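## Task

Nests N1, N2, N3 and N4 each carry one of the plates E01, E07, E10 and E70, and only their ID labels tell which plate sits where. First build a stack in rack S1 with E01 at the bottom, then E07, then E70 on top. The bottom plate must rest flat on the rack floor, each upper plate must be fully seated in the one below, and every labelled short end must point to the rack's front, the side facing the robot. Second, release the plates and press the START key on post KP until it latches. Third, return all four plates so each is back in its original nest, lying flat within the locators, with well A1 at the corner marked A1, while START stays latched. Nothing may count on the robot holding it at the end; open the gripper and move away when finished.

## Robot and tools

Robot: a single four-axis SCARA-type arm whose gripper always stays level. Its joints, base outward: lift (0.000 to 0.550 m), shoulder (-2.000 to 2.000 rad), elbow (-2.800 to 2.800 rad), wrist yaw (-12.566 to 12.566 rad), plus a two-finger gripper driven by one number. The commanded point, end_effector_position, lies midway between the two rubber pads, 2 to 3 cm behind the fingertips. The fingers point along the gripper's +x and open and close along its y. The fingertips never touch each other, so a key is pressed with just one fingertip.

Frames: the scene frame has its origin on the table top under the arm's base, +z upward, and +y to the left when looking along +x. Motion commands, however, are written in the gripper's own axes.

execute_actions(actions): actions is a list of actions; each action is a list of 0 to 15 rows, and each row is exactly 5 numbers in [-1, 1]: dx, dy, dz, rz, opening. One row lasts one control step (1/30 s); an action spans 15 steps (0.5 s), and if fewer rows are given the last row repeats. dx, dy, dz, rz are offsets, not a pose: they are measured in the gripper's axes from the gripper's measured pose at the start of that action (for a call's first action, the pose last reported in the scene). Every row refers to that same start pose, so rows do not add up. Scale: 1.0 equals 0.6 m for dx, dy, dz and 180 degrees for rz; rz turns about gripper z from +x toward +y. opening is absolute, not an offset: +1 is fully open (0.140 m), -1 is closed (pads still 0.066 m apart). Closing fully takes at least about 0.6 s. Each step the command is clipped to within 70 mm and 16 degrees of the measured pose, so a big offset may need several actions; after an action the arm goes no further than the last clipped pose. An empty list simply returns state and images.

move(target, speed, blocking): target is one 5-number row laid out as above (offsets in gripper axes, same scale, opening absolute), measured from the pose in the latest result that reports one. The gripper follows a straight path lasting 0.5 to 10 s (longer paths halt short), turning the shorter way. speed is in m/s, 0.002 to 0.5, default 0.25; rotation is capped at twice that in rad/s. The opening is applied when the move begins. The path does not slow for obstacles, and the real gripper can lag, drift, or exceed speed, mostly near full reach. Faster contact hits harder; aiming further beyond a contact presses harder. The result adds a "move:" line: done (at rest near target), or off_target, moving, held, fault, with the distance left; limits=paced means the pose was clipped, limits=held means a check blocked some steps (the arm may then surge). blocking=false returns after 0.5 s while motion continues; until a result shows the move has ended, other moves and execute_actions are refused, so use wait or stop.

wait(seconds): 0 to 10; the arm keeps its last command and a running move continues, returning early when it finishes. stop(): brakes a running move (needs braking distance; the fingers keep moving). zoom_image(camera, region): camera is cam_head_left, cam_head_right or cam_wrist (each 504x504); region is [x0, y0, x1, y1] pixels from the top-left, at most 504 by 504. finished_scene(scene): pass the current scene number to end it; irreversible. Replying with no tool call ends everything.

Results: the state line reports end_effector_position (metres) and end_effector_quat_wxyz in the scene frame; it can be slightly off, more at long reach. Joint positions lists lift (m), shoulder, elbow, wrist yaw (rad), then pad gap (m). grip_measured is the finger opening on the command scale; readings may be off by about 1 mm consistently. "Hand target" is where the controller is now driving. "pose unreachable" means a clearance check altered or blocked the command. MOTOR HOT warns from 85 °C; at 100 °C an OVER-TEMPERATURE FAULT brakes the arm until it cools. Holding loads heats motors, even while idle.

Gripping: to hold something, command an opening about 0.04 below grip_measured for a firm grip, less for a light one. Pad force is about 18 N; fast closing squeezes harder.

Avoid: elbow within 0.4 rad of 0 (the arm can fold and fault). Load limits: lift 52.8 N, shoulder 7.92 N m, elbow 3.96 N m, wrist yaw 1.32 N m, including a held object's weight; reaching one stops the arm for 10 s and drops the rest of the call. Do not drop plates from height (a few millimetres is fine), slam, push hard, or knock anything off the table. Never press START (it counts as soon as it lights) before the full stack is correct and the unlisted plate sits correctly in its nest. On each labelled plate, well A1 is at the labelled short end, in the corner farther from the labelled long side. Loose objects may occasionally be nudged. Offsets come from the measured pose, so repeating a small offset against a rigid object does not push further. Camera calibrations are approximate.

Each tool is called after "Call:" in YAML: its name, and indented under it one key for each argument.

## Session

Call:
execute_actions:
  actions: []

Scene clock: 0.00 s.
end_effector_position=(+0.5745, +0.4494, +0.3589) grip_measured=+1.00 end_effector_quat_wxyz=(+0.895, +0.000, +0.000, +0.447)
Joint positions: [ 0.354  1.258  2.184 -2.516  0.14 ]
Hand target: +0.574, +0.449, +0.359; +0.895, +0.000, +0.000, +0.447
camera_calibration (this result's frames):
cam_wrist: T_world_to_cam=[[0.802372, -0.596823, -0.0014632, -0.182216], [-0.359658, -0.481566, -0.799212, 0.697713], [0.476284, 0.641792, -0.601047, -0.250409], [0, 0, 0, 1]] pos_world=[0.516409, 0.387954, 0.406847]

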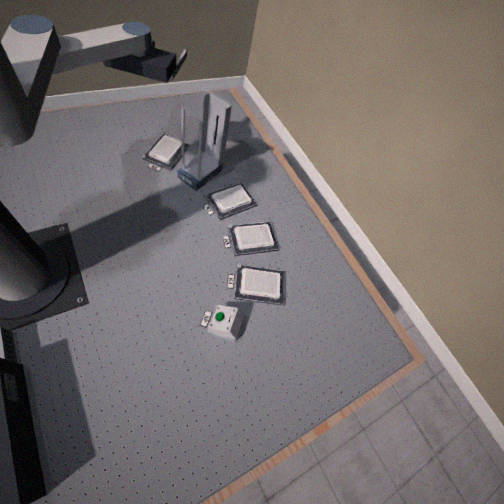

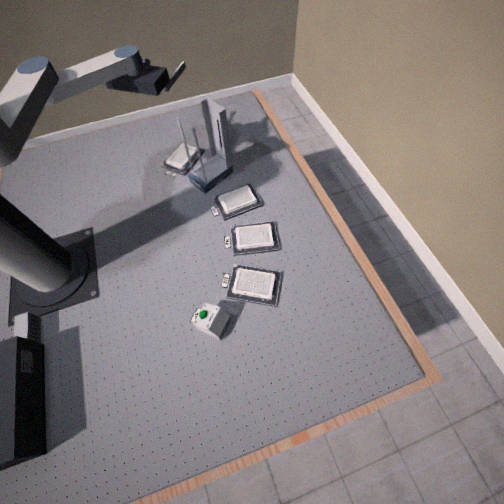

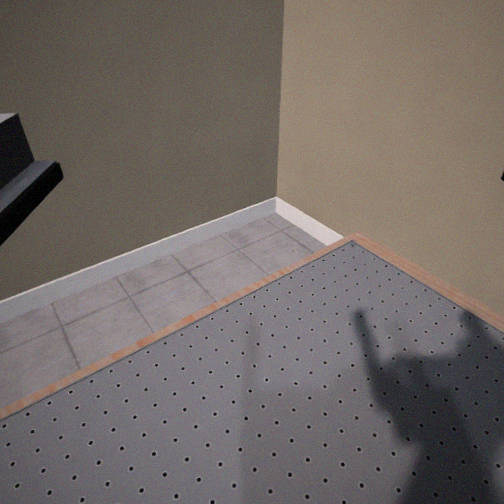

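Call:
zoom_image:
  camera: "cam_head_left"
  region: [130, 85, 310, 350]

Call:
zoom_image:
  camera: "cam_head_right"
  region: [150, 90, 310, 350]

Region (130, 85, 310, 350) of cam_head_left's 504x504 image, scaled by 1.902, with more detail than that image has; it fills the left 342 columns of this view, and the rest is white.

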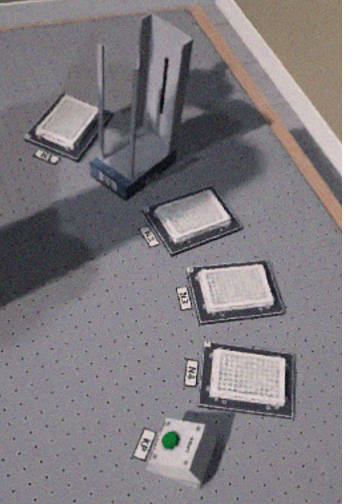

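Region (150, 90, 310, 350) of cam_head_right's 504x504 image, scaled by 1.938, with more detail than that image has; it fills the left 310 columns of this view, and the rest is white.

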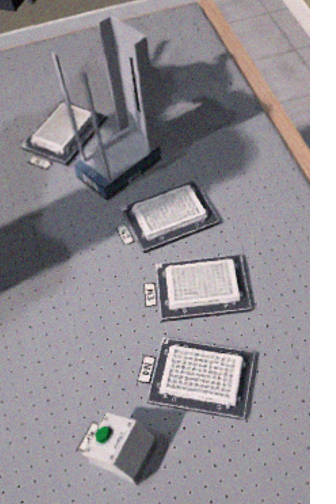

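Call:
move:
  target: [-0.3242, -0.0415, -0.4398, -0.0575, 1.0]
  speed: 0.35

Scene clock: 41.87 s.
end_effector_position=(+0.4775, +0.2788, +0.0950) grip_measured=+1.00 end_effector_quat_wxyz=(+0.931, +0.000, +0.000, +0.364)
Joint positions: [ 0.09   1.645  1.088 -1.988  0.14 ]
Hand target: +0.477, +0.279, +0.095; +0.931, +0.000, +0.000, +0.364
Off the commanded pose: 0.000 m, 0 deg.
move: done
camera_calibration (this result's frames):
cam_wrist: T_world_to_cam=[[0.681756, -0.731578, -0.0014632, -0.111429], [-0.440511, -0.408913, -0.799212, 0.388072], [0.584088, 0.545513, -0.601047, -0.277996], [0, 0, 0, 1]] pos_world=[0.409292, 0.228819, 0.1429]

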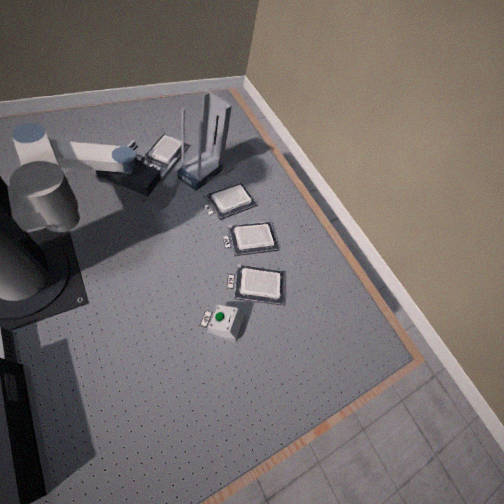

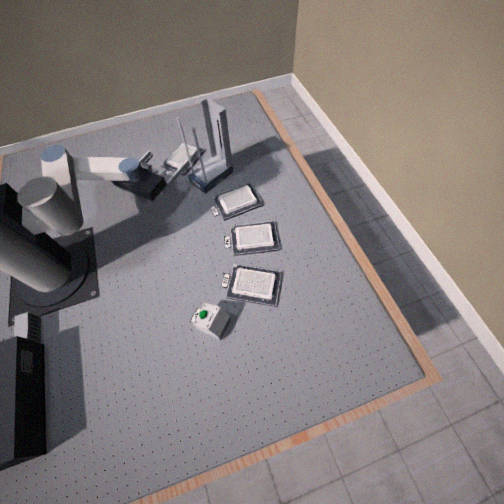

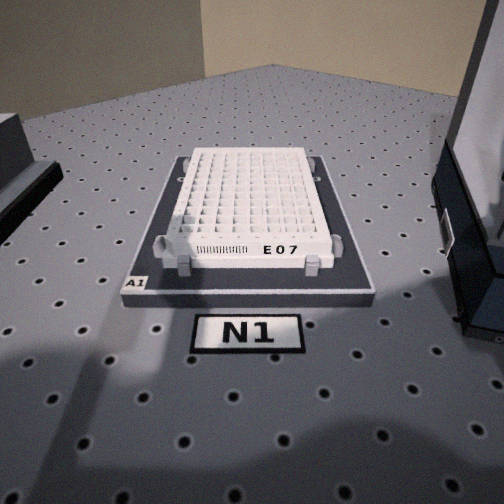

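Call:
zoom_image:
  camera: "cam_wrist"
  region: [110, 130, 390, 320]

Region (110, 130, 390, 320) of cam_wrist's 504x504 image, scaled by 1.800, with more detail than that image has; it fills the top 342 rows of this view, and the rest is white.

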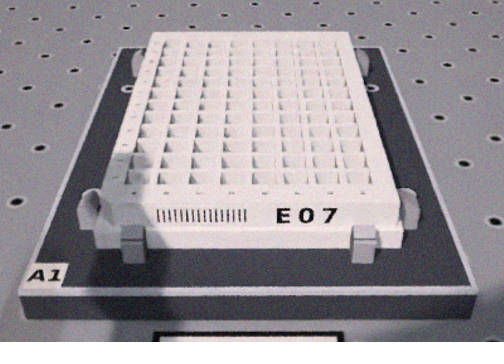

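Call:
move:
  target: [-0.0505, -0.2023, 0.0417, -0.0982, 1.0]
  speed: 0.35

Scene clock: 75.27 s.
end_effector_position=(+0.5375, +0.1689, +0.1201) grip_measured=+1.00 end_effector_quat_wxyz=(+0.976, +0.000, +0.000, +0.216)
Joint positions: [ 0.115  1.355  1.037 -1.955  0.14 ]
Hand target: +0.537, +0.169, +0.120; +0.976, +0.000, +0.000, +0.216
Off the commanded pose: 0.000 m, 0 deg.
move: done
camera_calibration (this result's frames):
cam_wrist: T_world_to_cam=[[0.427123, -0.904192, -0.0014632, -0.0666418], [-0.543963, -0.255664, -0.799212, 0.419338], [0.722267, 0.342158, -0.601047, -0.278001], [0, 0, 0, 1]] pos_world=[0.45736, 0.142073, 0.167951]

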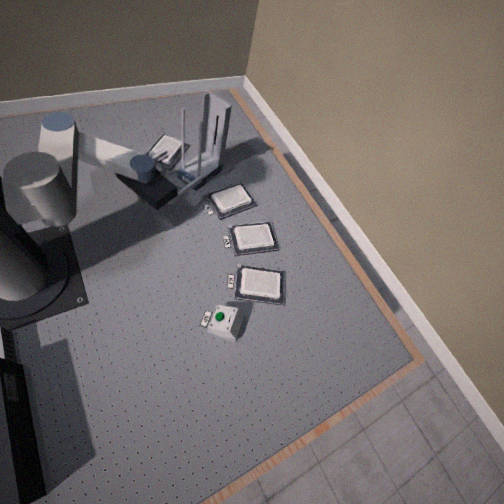

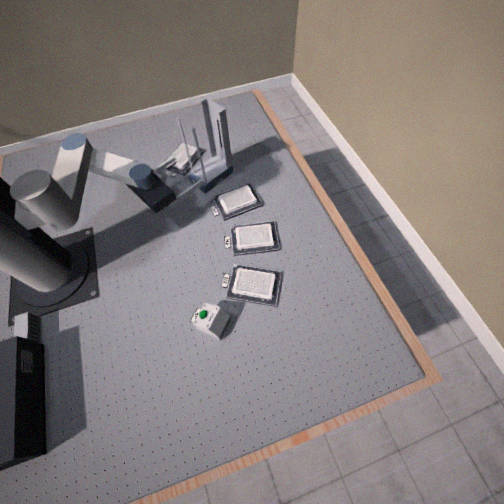

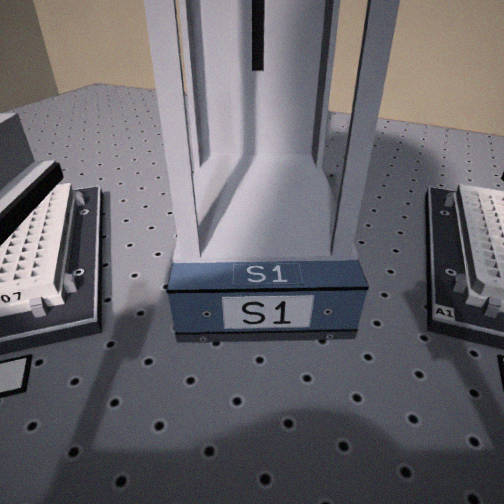

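Call:
zoom_image:
  camera: "cam_wrist"
  region: [140, 120, 400, 300]

Region (140, 120, 400, 300) of cam_wrist's 504x504 image, scaled by 1.938, with more detail than that image has; it fills the top 349 rows of this view, and the rest is white.

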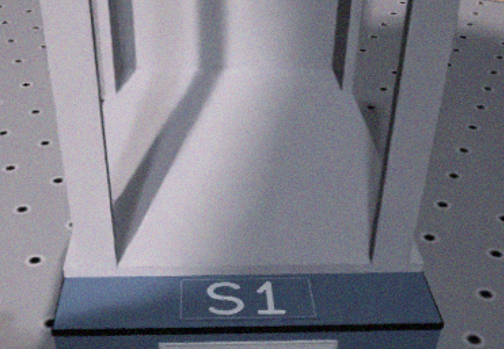

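Call:
zoom_image:
  camera: "cam_wrist"
  region: [180, 100, 340, 190]

Region (180, 100, 340, 190) of cam_wrist's 504x504 image, scaled by 3.150, with more detail than that image has; it fills the top 284 rows of this view, and the rest is white.

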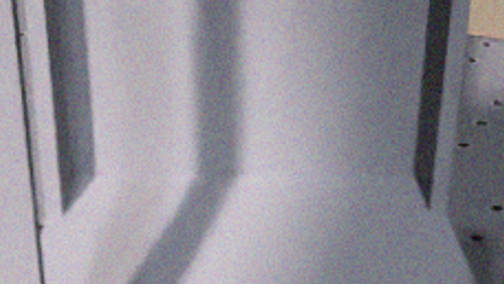

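Call:
move:
  target: [-0.0183, -0.2167, -0.0418, -0.1026, 1.0]
  speed: 0.35

Scene clock: 113.30 s.
end_effector_position=(+0.5825, +0.0464, +0.0949) grip_measured=+1.00 end_effector_quat_wxyz=(+0.998, +0.000, +0.000, +0.057)
Joint positions: [ 0.09   1.016  1.083 -1.985  0.14 ]
Hand target: +0.582, +0.047, +0.095; +0.998, +0.000, +0.000, +0.057
Off the commanded pose: 0.000 m, 0 deg.
move: done
camera_calibration (this result's frames):
cam_wrist: T_world_to_cam=[[0.11845, -0.992959, -0.0014632, -0.0127658], [-0.596955, -0.070033, -0.799212, 0.414663], [0.793482, 0.0955402, -0.601047, -0.313683], [0, 0, 0, 1]] pos_world=[0.49795, 0.0463336, 0.142847]

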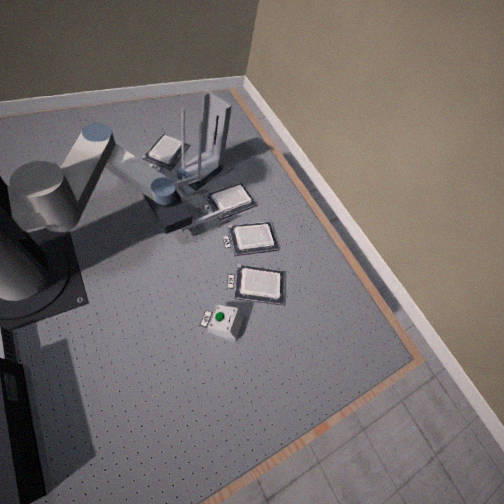

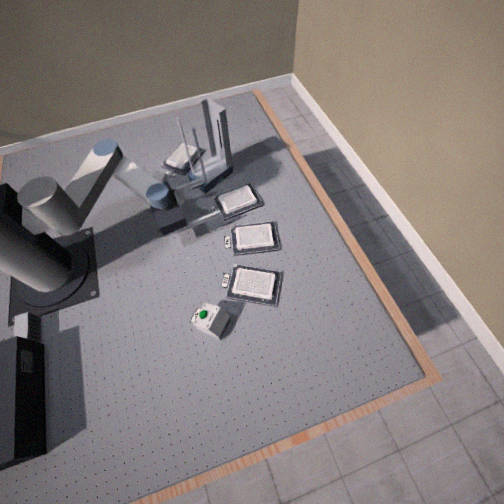

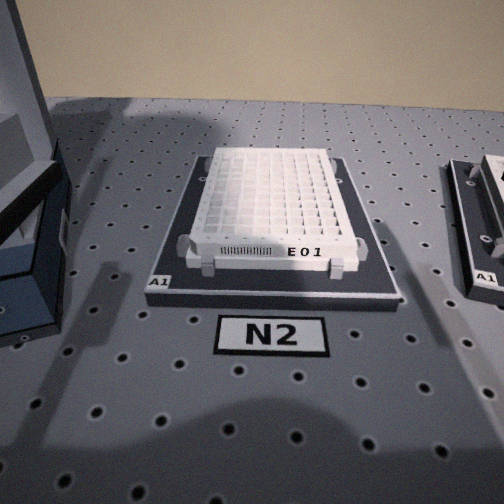

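N2 holds E01. Measuring its pose.

Call:
zoom_image:
  camera: "cam_wrist"
  region: [140, 130, 410, 320]

Region (140, 130, 410, 320) of cam_wrist's 504x504 image, scaled by 1.867, with more detail than that image has; it fills the top 355 rows of this view, and the rest is white.

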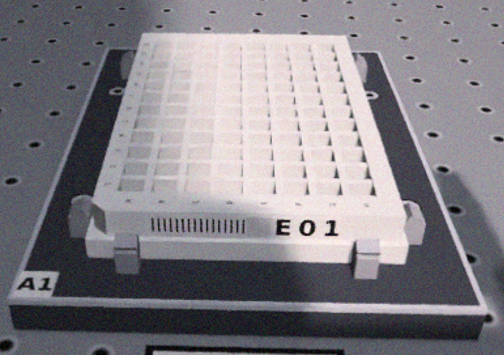

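Call:
move:
  target: [0.1756, -0.002, -0.0415, -0.0088, 0.1]
  speed: 0.25

Scene clock: 125.60 s.
end_effector_position=(+0.6874, +0.0572, +0.0700) grip_measured=+0.10 end_effector_quat_wxyz=(+0.999, +0.000, +0.000, +0.043)
Joint positions: [ 0.065  0.813  1.609 -2.336  0.107]
Hand target: +0.687, +0.057, +0.070; +0.999, +0.000, +0.000, +0.043
Off the commanded pose: 0.000 m, 0 deg.
move: done
camera_calibration (this result's frames):
cam_wrist: T_world_to_cam=[[0.0912258, -0.995829, -0.0014632, 0.00435133], [-0.598648, -0.0536666, -0.799212, 0.458324], [0.7958, 0.0737847, -0.601047, -0.413265], [0, 0, 0, 1]] pos_world=[0.602855, 0.0594225, 0.117913]

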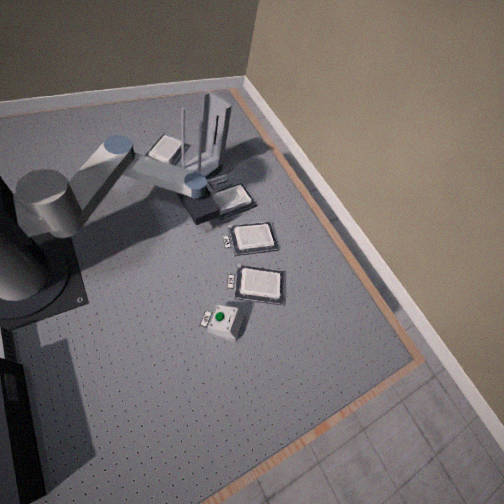

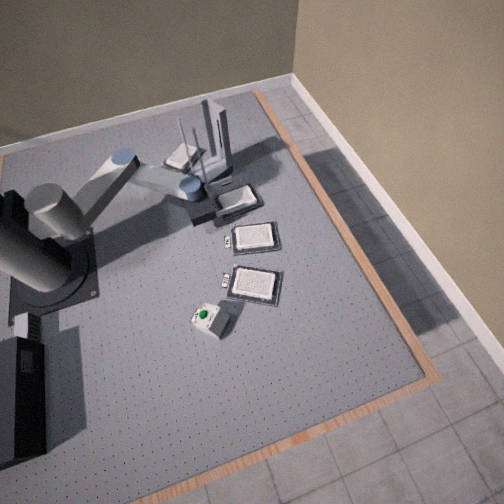

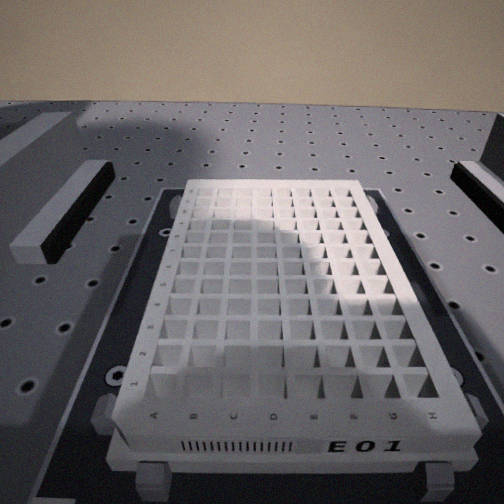

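Call:
zoom_image:
  camera: "cam_wrist"
  region: [150, 160, 400, 260]

Call:
zoom_image:
  camera: "cam_wrist"
  region: [80, 360, 504, 504]

Region (150, 160, 400, 260) of cam_wrist's 504x504 image, scaled by 2.016, with more detail than that image has; it fills the top 202 rows of this view, and the rest is white.

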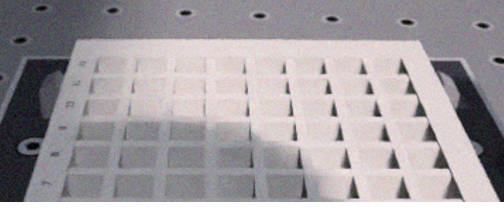

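Region (80, 360, 504, 504) of cam_wrist's 504x504 image, scaled by 1.189, with more detail than that image has; it fills the top 171 rows of this view, and the rest is white.

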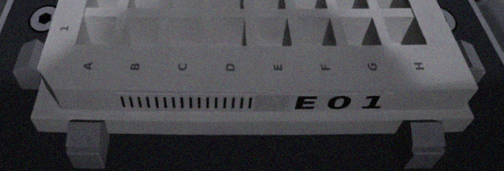

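Call:
move:
  target: [0, -0.00075, -0.0582, 0, 0.1]
  speed: 0.1

Scene clock: 137.87 s.
end_effector_position=(+0.6874, +0.0568, +0.0350) grip_measured=+0.10 end_effector_quat_wxyz=(+0.999, +0.000, +0.000, +0.043)
Joint positions: [ 0.03   0.812  1.608 -2.335  0.107]
Hand target: +0.687, +0.057, +0.035; +0.999, +0.000, +0.000, +0.043
Off the commanded pose: 0.000 m, 0 deg.
move: done
camera_calibration (this result's frames):
cam_wrist: T_world_to_cam=[[0.0911192, -0.995839, -0.0014632, 0.00396959], [-0.598654, -0.0536025, -0.799212, 0.430361], [0.795808, 0.0736996, -0.601047, -0.434291], [0, 0, 0, 1]] pos_world=[0.602888, 0.0590286, 0.0829263]

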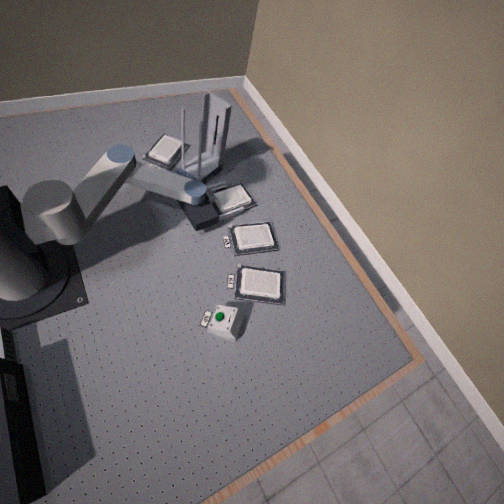

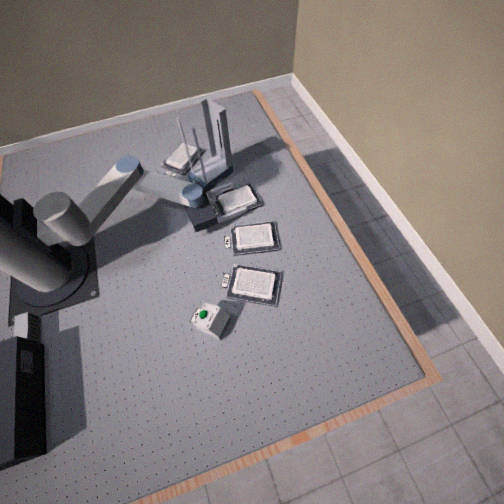

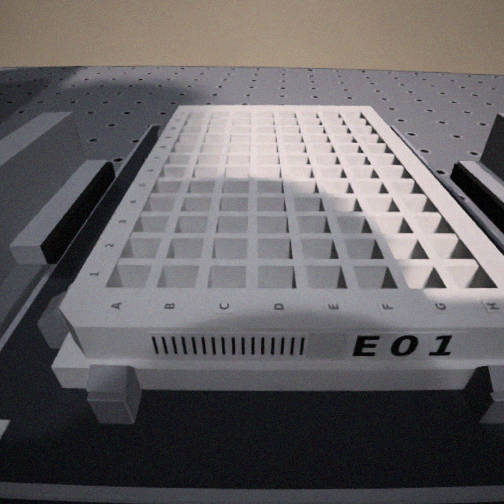

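Call:
execute_actions:
  actions:
    - [[0,0,0,0,-0.45]]
    - [[0,0,0,0,-0.5],[0,0,0,0,-0.52],[0,0,0,0,-0.54],[0,0,0,0,-0.56],[0,0,0,0,-0.58],[0,0,0,0,-0.6],[0,0,0,0,-0.62]]

Scene clock: 144.70 s.
end_effector_position=(+0.6874, +0.0571, +0.0350) grip_measured=-0.56 end_effector_quat_wxyz=(+0.999, +0.000, +0.000, +0.043)
Joint positions: [ 0.03   0.812  1.609 -2.334  0.082]
Hand target: +0.687, +0.057, +0.035; +0.999, +0.000, +0.000, +0.043
Off the commanded pose: 0.000 m, 0 deg.
camera_calibration (this result's frames):
cam_wrist: T_world_to_cam=[[0.0922683, -0.995733, -0.0014632, 0.00345878], [-0.598592, -0.0542933, -0.799212, 0.430394], [0.795723, 0.0746178, -0.601047, -0.434331], [0, 0, 0, 1]] pos_world=[0.602918, 0.0592203, 0.0829277]

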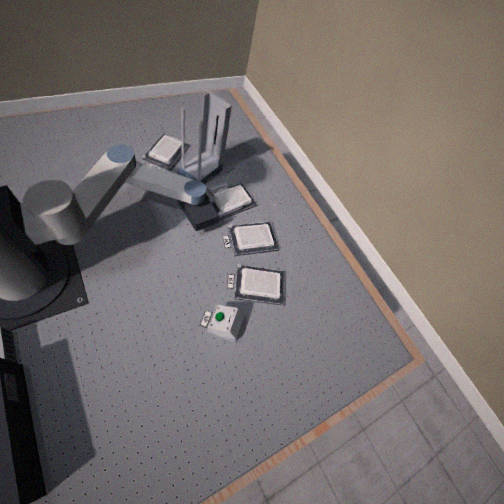

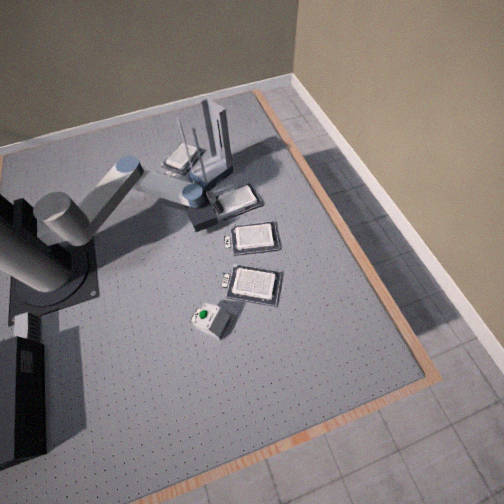

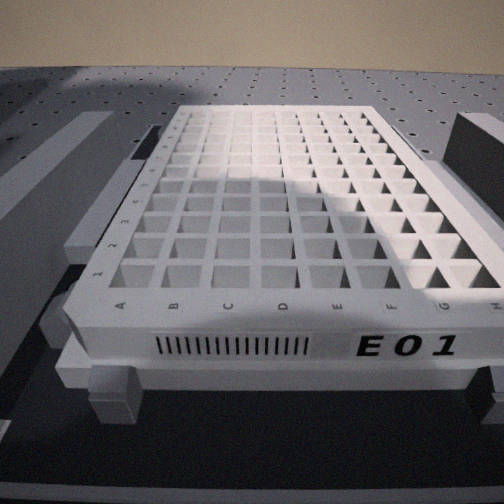

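Call:
move:
  target: [0, 0.0004, 0.4833, 0, -0.62]
  speed: 0.4

Scene clock: 154.13 s.
end_effector_position=(+0.6874, +0.0573, +0.3251) grip_measured=-0.56 end_effector_quat_wxyz=(+0.999, +0.000, +0.000, +0.044)
Joint positions: [ 0.32   0.813  1.609 -2.335  0.082]
Hand target: +0.687, +0.057, +0.325; +0.999, +0.000, +0.000, +0.043
Off the commanded pose: 0.000 m, 0 deg.
move: done; limits=paced
camera_calibration (this result's frames):
cam_wrist: T_world_to_cam=[[0.0924363, -0.995718, -0.0014632, 0.00398057], [-0.598583, -0.0543943, -0.799212, 0.662201], [0.79571, 0.0747521, -0.601047, -0.260018], [0, 0, 0, 1]] pos_world=[0.602913, 0.0594204, 0.372962]

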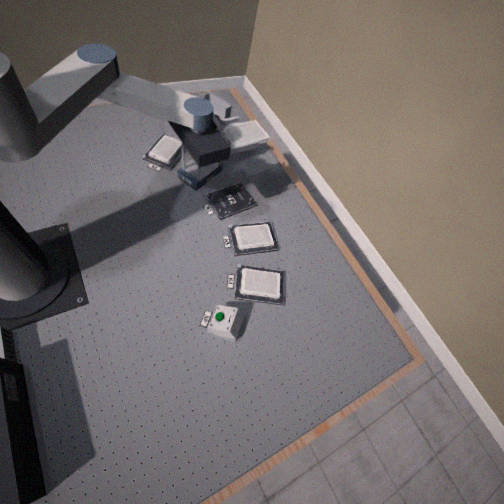

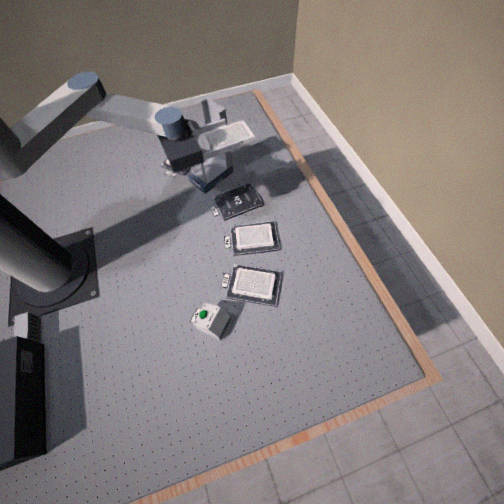

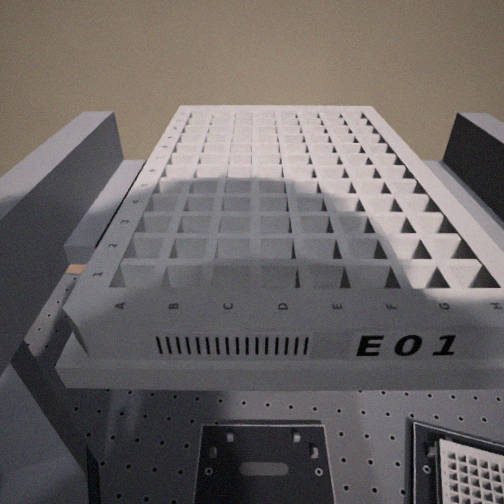

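Call:
move:
  target: [-0.0557, 0.2799, 0.0215, 0.12063, -0.62]
  speed: 0.25

Scene clock: 163.07 s.
end_effector_position=(+0.6394, +0.2218, +0.3379) grip_measured=-0.56 end_effector_quat_wxyz=(+0.973, +0.000, +0.000, +0.231)
Joint positions: [ 0.333  1.132  1.603 -2.269  0.082]
Hand target: +0.639, +0.222, +0.338; +0.973, +0.000, +0.000, +0.231
Off the commanded pose: 0.000 m, 0 deg.
move: done
camera_calibration (this result's frames):
cam_wrist: T_world_to_cam=[[0.454832, -0.890576, -0.0014632, -0.0827753], [-0.535811, -0.272335, -0.799212, 0.660903], [0.711361, 0.364292, -0.601047, -0.236654], [0, 0, 0, 1]] pos_world=[0.560115, 0.19248, 0.385841]

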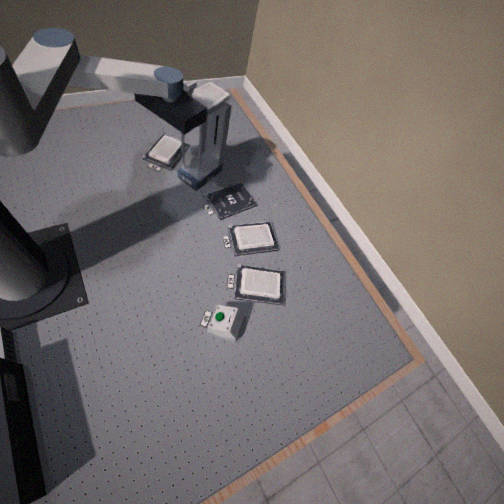

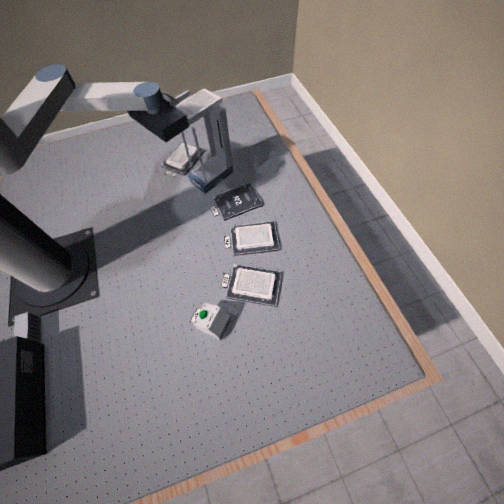

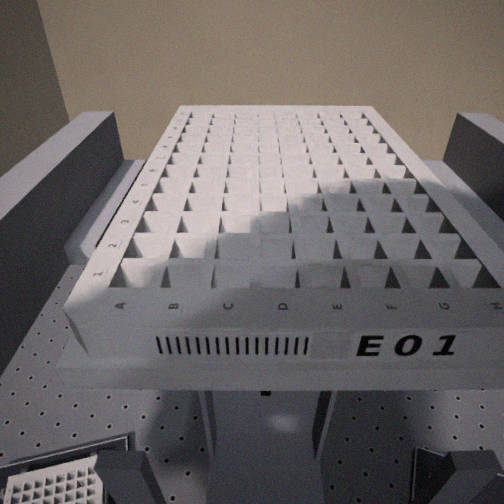

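Call:
move:
  target: [0, 0, -0.03, 0, -0.62]
  speed: 0.06

Scene clock: 169.53 s.
end_effector_position=(+0.6394, +0.2218, +0.3199) grip_measured=-0.56 end_effector_quat_wxyz=(+0.973, +0.000, +0.000, +0.231)
Joint positions: [ 0.315  1.132  1.603 -2.269  0.082]
Hand target: +0.639, +0.222, +0.320; +0.973, +0.000, +0.000, +0.231
Off the commanded pose: 0.000 m, 0 deg.
move: done
camera_calibration (this result's frames):
cam_wrist: T_world_to_cam=[[0.454759, -0.890614, -0.0014632, -0.0827783], [-0.535834, -0.27229, -0.799212, 0.646454], [0.711391, 0.364233, -0.601047, -0.247521], [0, 0, 0, 1]] pos_world=[0.56012, 0.192455, 0.367761]

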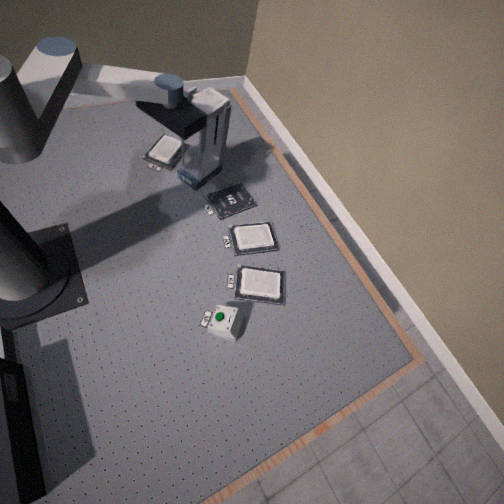

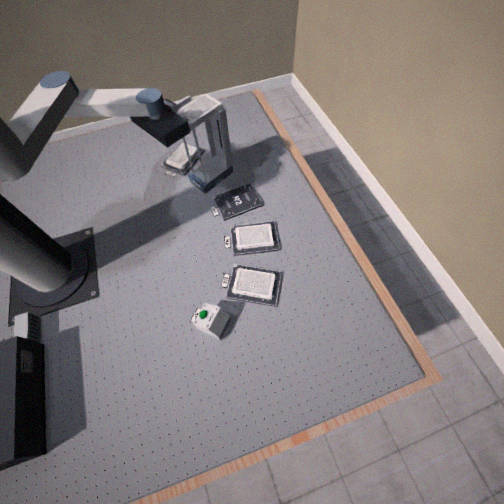

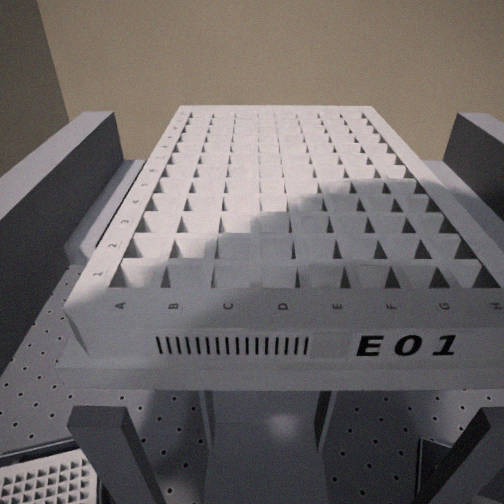

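Call:
zoom_image:
  camera: "cam_wrist"
  region: [40, 340, 272, 504]

Call:
zoom_image:
  camera: "cam_wrist"
  region: [272, 340, 504, 504]

Region (40, 340, 272, 504) of cam_wrist's 504x504 image, scaled by 2.172, with more detail than that image has; it fills the top 356 rows of this view, and the rest is white.

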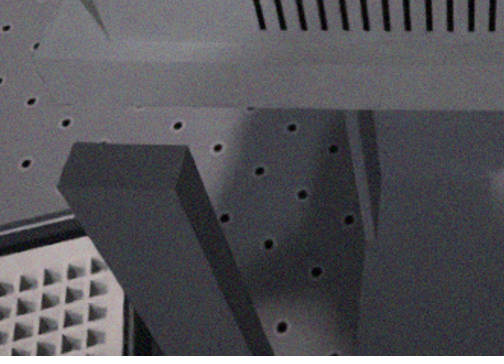

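Region (272, 340, 504, 504) of cam_wrist's 504x504 image, scaled by 2.172, with more detail than that image has; it fills the top 356 rows of this view, and the rest is white.

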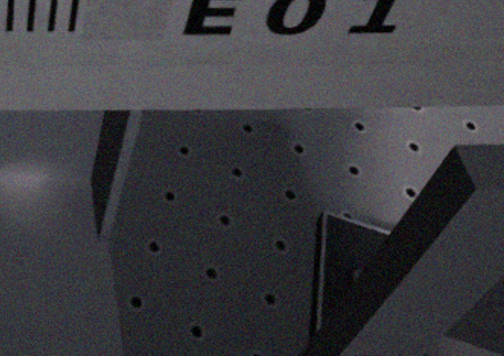

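Call:
zoom_image:
  camera: "cam_wrist"
  region: [110, 90, 450, 200]

Region (110, 90, 450, 200) of cam_wrist's 504x504 image, scaled by 1.482, with more detail than that image has; it fills the top 163 rows of this view, and the rest is white.

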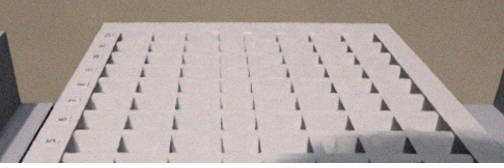

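Call:
move:
  target: [0, 0, -0.0135, 0, -0.62]
  speed: 0.012

Scene clock: 187.37 s.
end_effector_position=(+0.6394, +0.2218, +0.3118) grip_measured=-0.56 end_effector_quat_wxyz=(+0.973, +0.000, +0.000, +0.231)
Joint positions: [ 0.307  1.132  1.603 -2.269  0.082]
Hand target: +0.639, +0.222, +0.312; +0.973, +0.000, +0.000, +0.231
Off the commanded pose: 0.000 m, 0 deg.
move: done
camera_calibration (this result's frames):
cam_wrist: T_world_to_cam=[[0.454759, -0.890614, -0.0014632, -0.0827901], [-0.535834, -0.27229, -0.799212, 0.639972], [0.711391, 0.364233, -0.601047, -0.252396], [0, 0, 0, 1]] pos_world=[0.56012, 0.192455, 0.35965]

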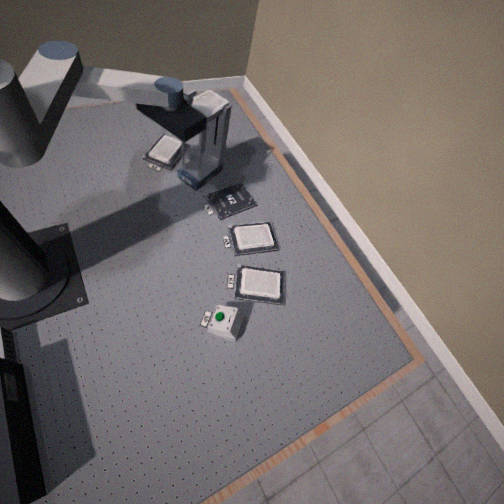

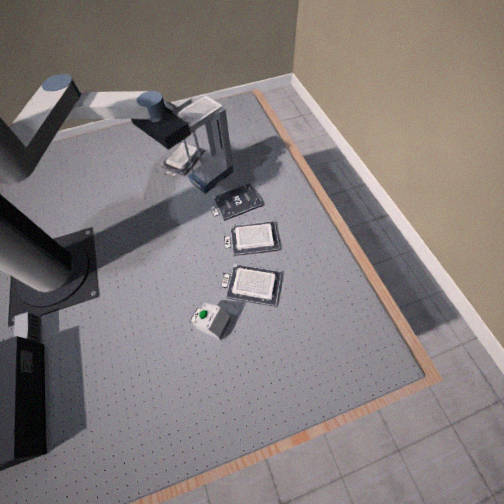

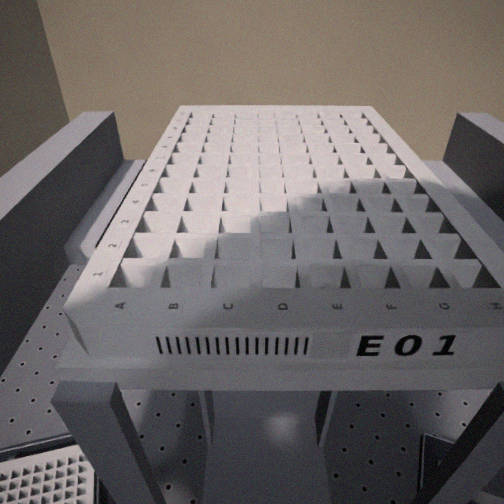

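Call:
move:
  target: [0, 0, -0.025, 0, -0.62]
  speed: 0.03

Scene clock: 189.70 s.
end_effector_position=(+0.6394, +0.2218, +0.2967) grip_measured=-0.56 end_effector_quat_wxyz=(+0.973, +0.000, +0.000, +0.231)
Joint positions: [ 0.292  1.132  1.603 -2.269  0.082]
Hand target: +0.639, +0.222, +0.297; +0.973, +0.000, +0.000, +0.231
Off the commanded pose: 0.000 m, 0 deg.
move: done
camera_calibration (this result's frames):
cam_wrist: T_world_to_cam=[[0.454761, -0.890612, -0.0014632, -0.0828131], [-0.535833, -0.272292, -0.799212, 0.62792], [0.71139, 0.364234, -0.601047, -0.26146], [0, 0, 0, 1]] pos_world=[0.56012, 0.192456, 0.34457]

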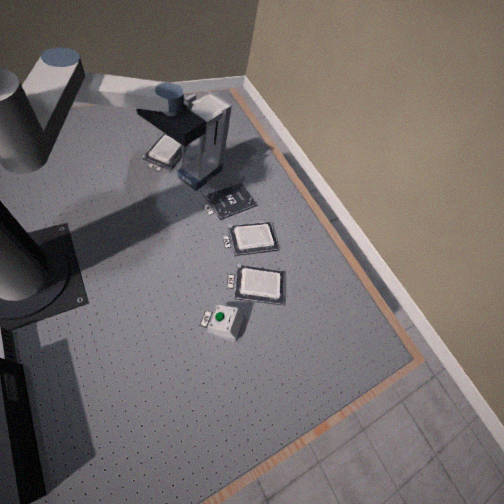

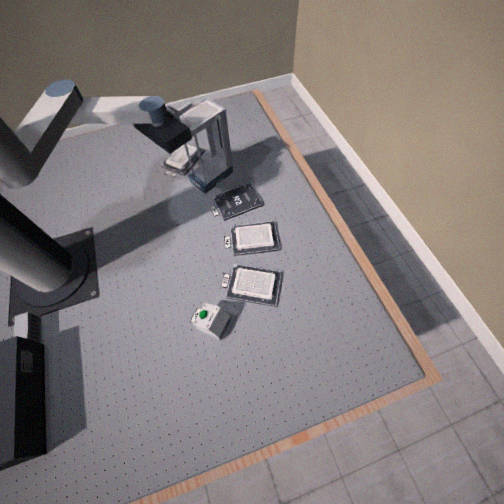

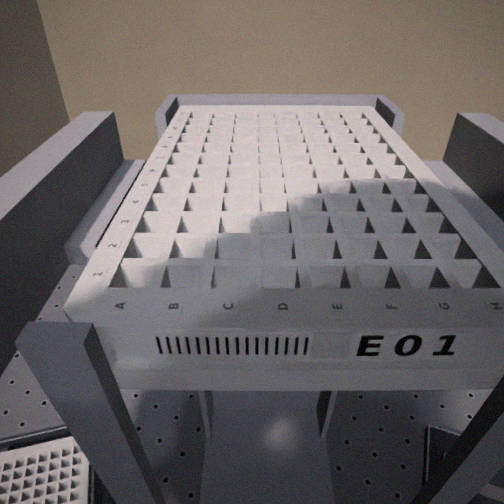

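Call:
zoom_image:
  camera: "cam_wrist"
  region: [140, 80, 420, 150]

Region (140, 80, 420, 150) of cam_wrist's 504x504 image, scaled by 1.800, with more detail than that image has; it fills the top 126 rows of this view, and the rest is white.

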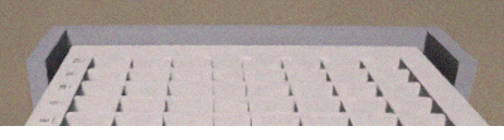

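Call:
move:
  target: [0, -0.0005, -0.3695, -0.00067, -0.62]
  speed: 0.25

Scene clock: 197.27 s.
end_effector_position=(+0.6395, +0.2215, +0.0749) grip_measured=-0.56 end_effector_quat_wxyz=(+0.973, +0.000, +0.000, +0.230)
Joint positions: [ 0.07   1.132  1.603 -2.271  0.082]
Hand target: +0.640, +0.222, +0.075; +0.973, +0.000, +0.000, +0.230
Off the commanded pose: 0.000 m, 0 deg.
move: done
camera_calibration (this result's frames):
cam_wrist: T_world_to_cam=[[0.45308, -0.891469, -0.0014632, -0.0821494], [-0.536346, -0.27128, -0.799212, 0.450768], [0.712076, 0.362892, -0.601047, -0.394892], [0, 0, 0, 1]] pos_world=[0.56018, 0.192354, 0.12279]

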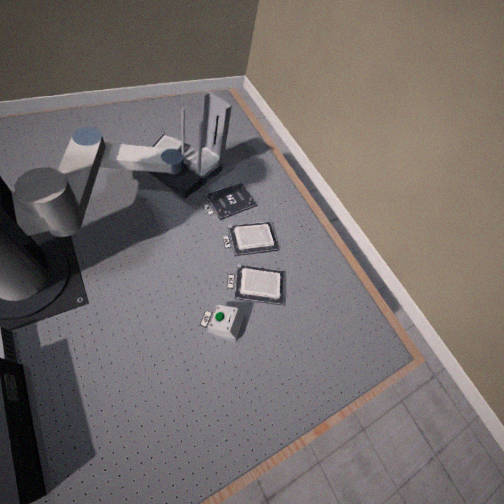

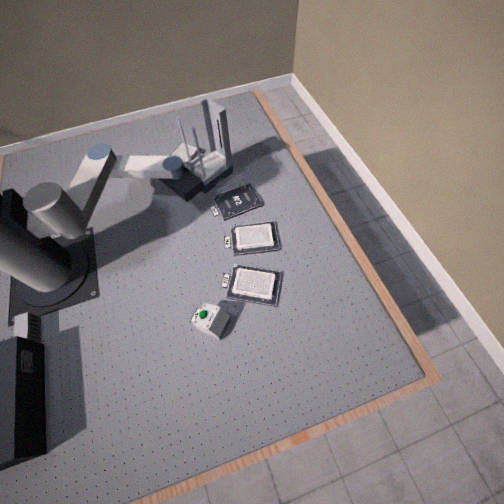

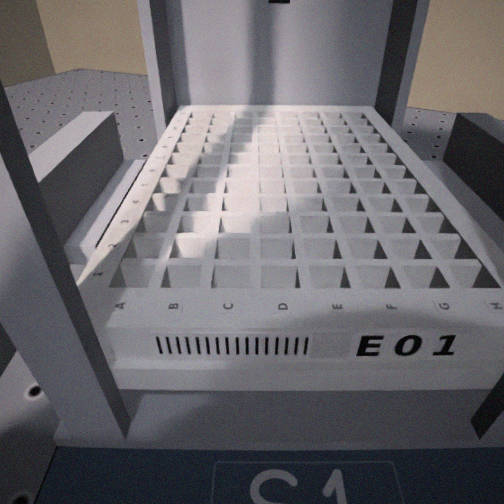

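Call:
move:
  target: [0, 0, -0.0145, 0, -0.62]
  speed: 0.02

Scene clock: 200.93 s.
end_effector_position=(+0.6395, +0.2215, +0.0661) grip_measured=-0.56 end_effector_quat_wxyz=(+0.973, +0.000, +0.000, +0.230)
Joint positions: [ 0.061  1.132  1.603 -2.271  0.082]
Hand target: +0.640, +0.222, +0.066; +0.973, +0.000, +0.000, +0.230
Off the commanded pose: 0.000 m, 0 deg.
move: done
camera_calibration (this result's frames):
cam_wrist: T_world_to_cam=[[0.453077, -0.89147, -0.0014632, -0.0821607], [-0.536347, -0.271279, -0.799212, 0.443781], [0.712077, 0.362889, -0.601047, -0.400146], [0, 0, 0, 1]] pos_world=[0.56018, 0.192353, 0.114048]

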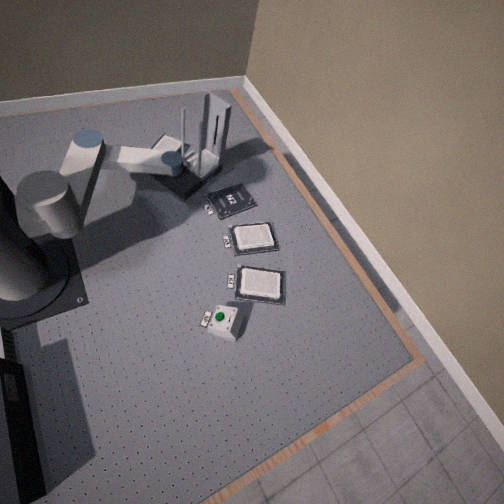

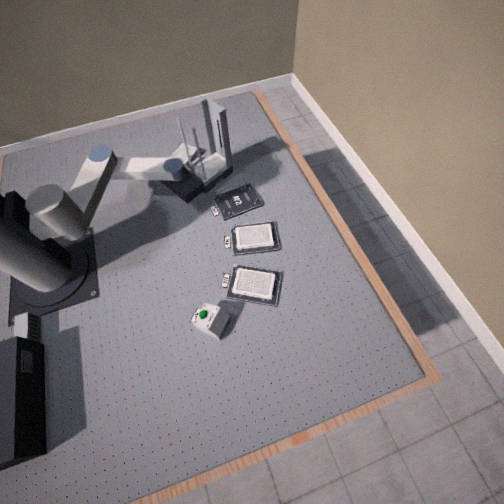

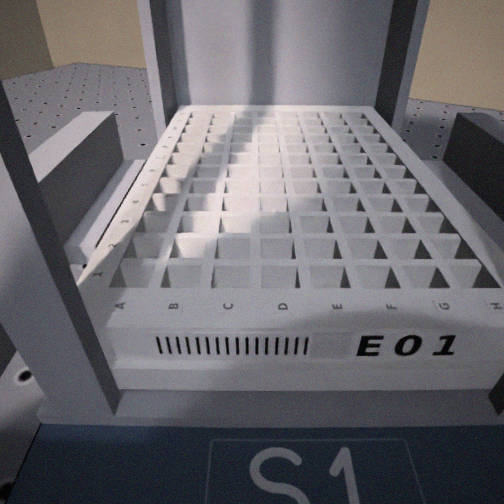

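Call:
execute_actions:
  actions:
    - [[0,0,-0.0004,0,-0.62],[0,0,-0.0008,0,-0.62],[0,0,-0.0012,0,-0.62],[0,0,-0.0016,0,-0.62],[0,0,-0.0017,0,-0.62],[0,0,-0.0017,0,-0.62],[0,0,-0.0017,0,-0.62],[0,0,-0.0017,0,-0.62],[0,0,-0.0017,0,-0.55],[0,0,-0.0017,0,-0.5],[0,0,-0.0017,0,-0.45],[0,0,-0.0017,0,-0.4],[0,0,-0.0017,0,-0.3],[0,0,-0.0017,0,-0.2],[0,0,-0.0017,0,-0.1]]
    - [[0,0,0,0,0.1]]

Scene clock: 205.30 s.
end_effector_position=(+0.6395, +0.2215, +0.0652) grip_measured=+0.10 end_effector_quat_wxyz=(+0.973, +0.000, +0.000, +0.230)
Joint positions: [ 0.06   1.132  1.603 -2.271  0.107]
Hand target: +0.640, +0.222, +0.065; +0.973, +0.000, +0.000, +0.230
Off the commanded pose: 0.000 m, 0 deg.
camera_calibration (this result's frames):
cam_wrist: T_world_to_cam=[[0.453078, -0.89147, -0.0014632, -0.0821623], [-0.536346, -0.271279, -0.799212, 0.442988], [0.712077, 0.36289, -0.601047, -0.400743], [0, 0, 0, 1]] pos_world=[0.56018, 0.192354, 0.113055]

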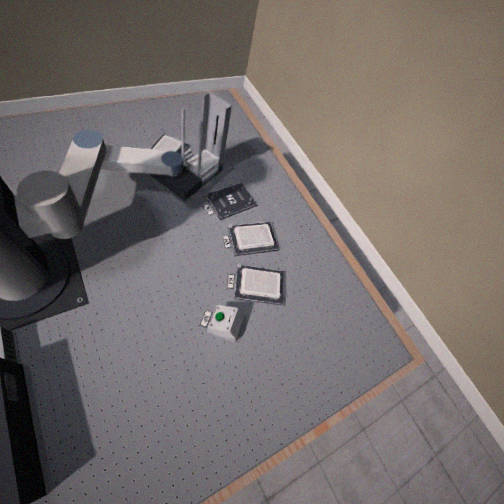

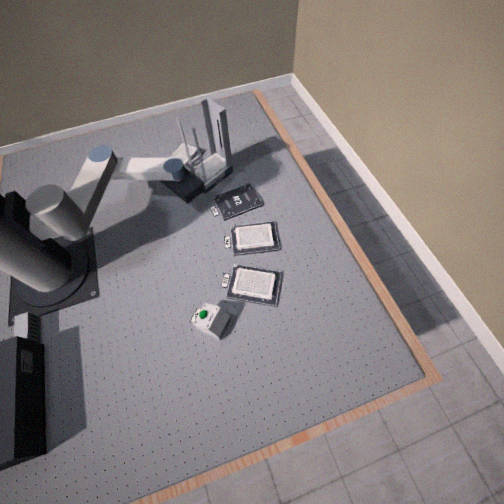

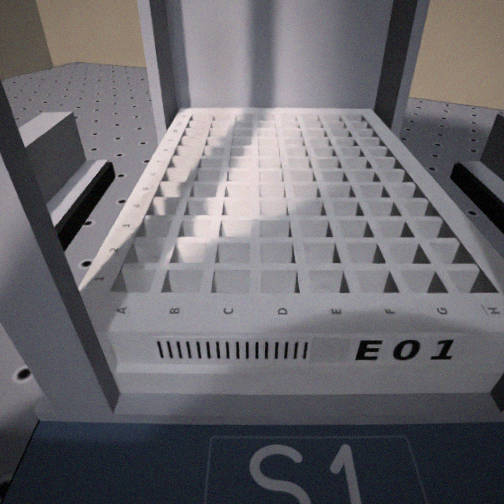

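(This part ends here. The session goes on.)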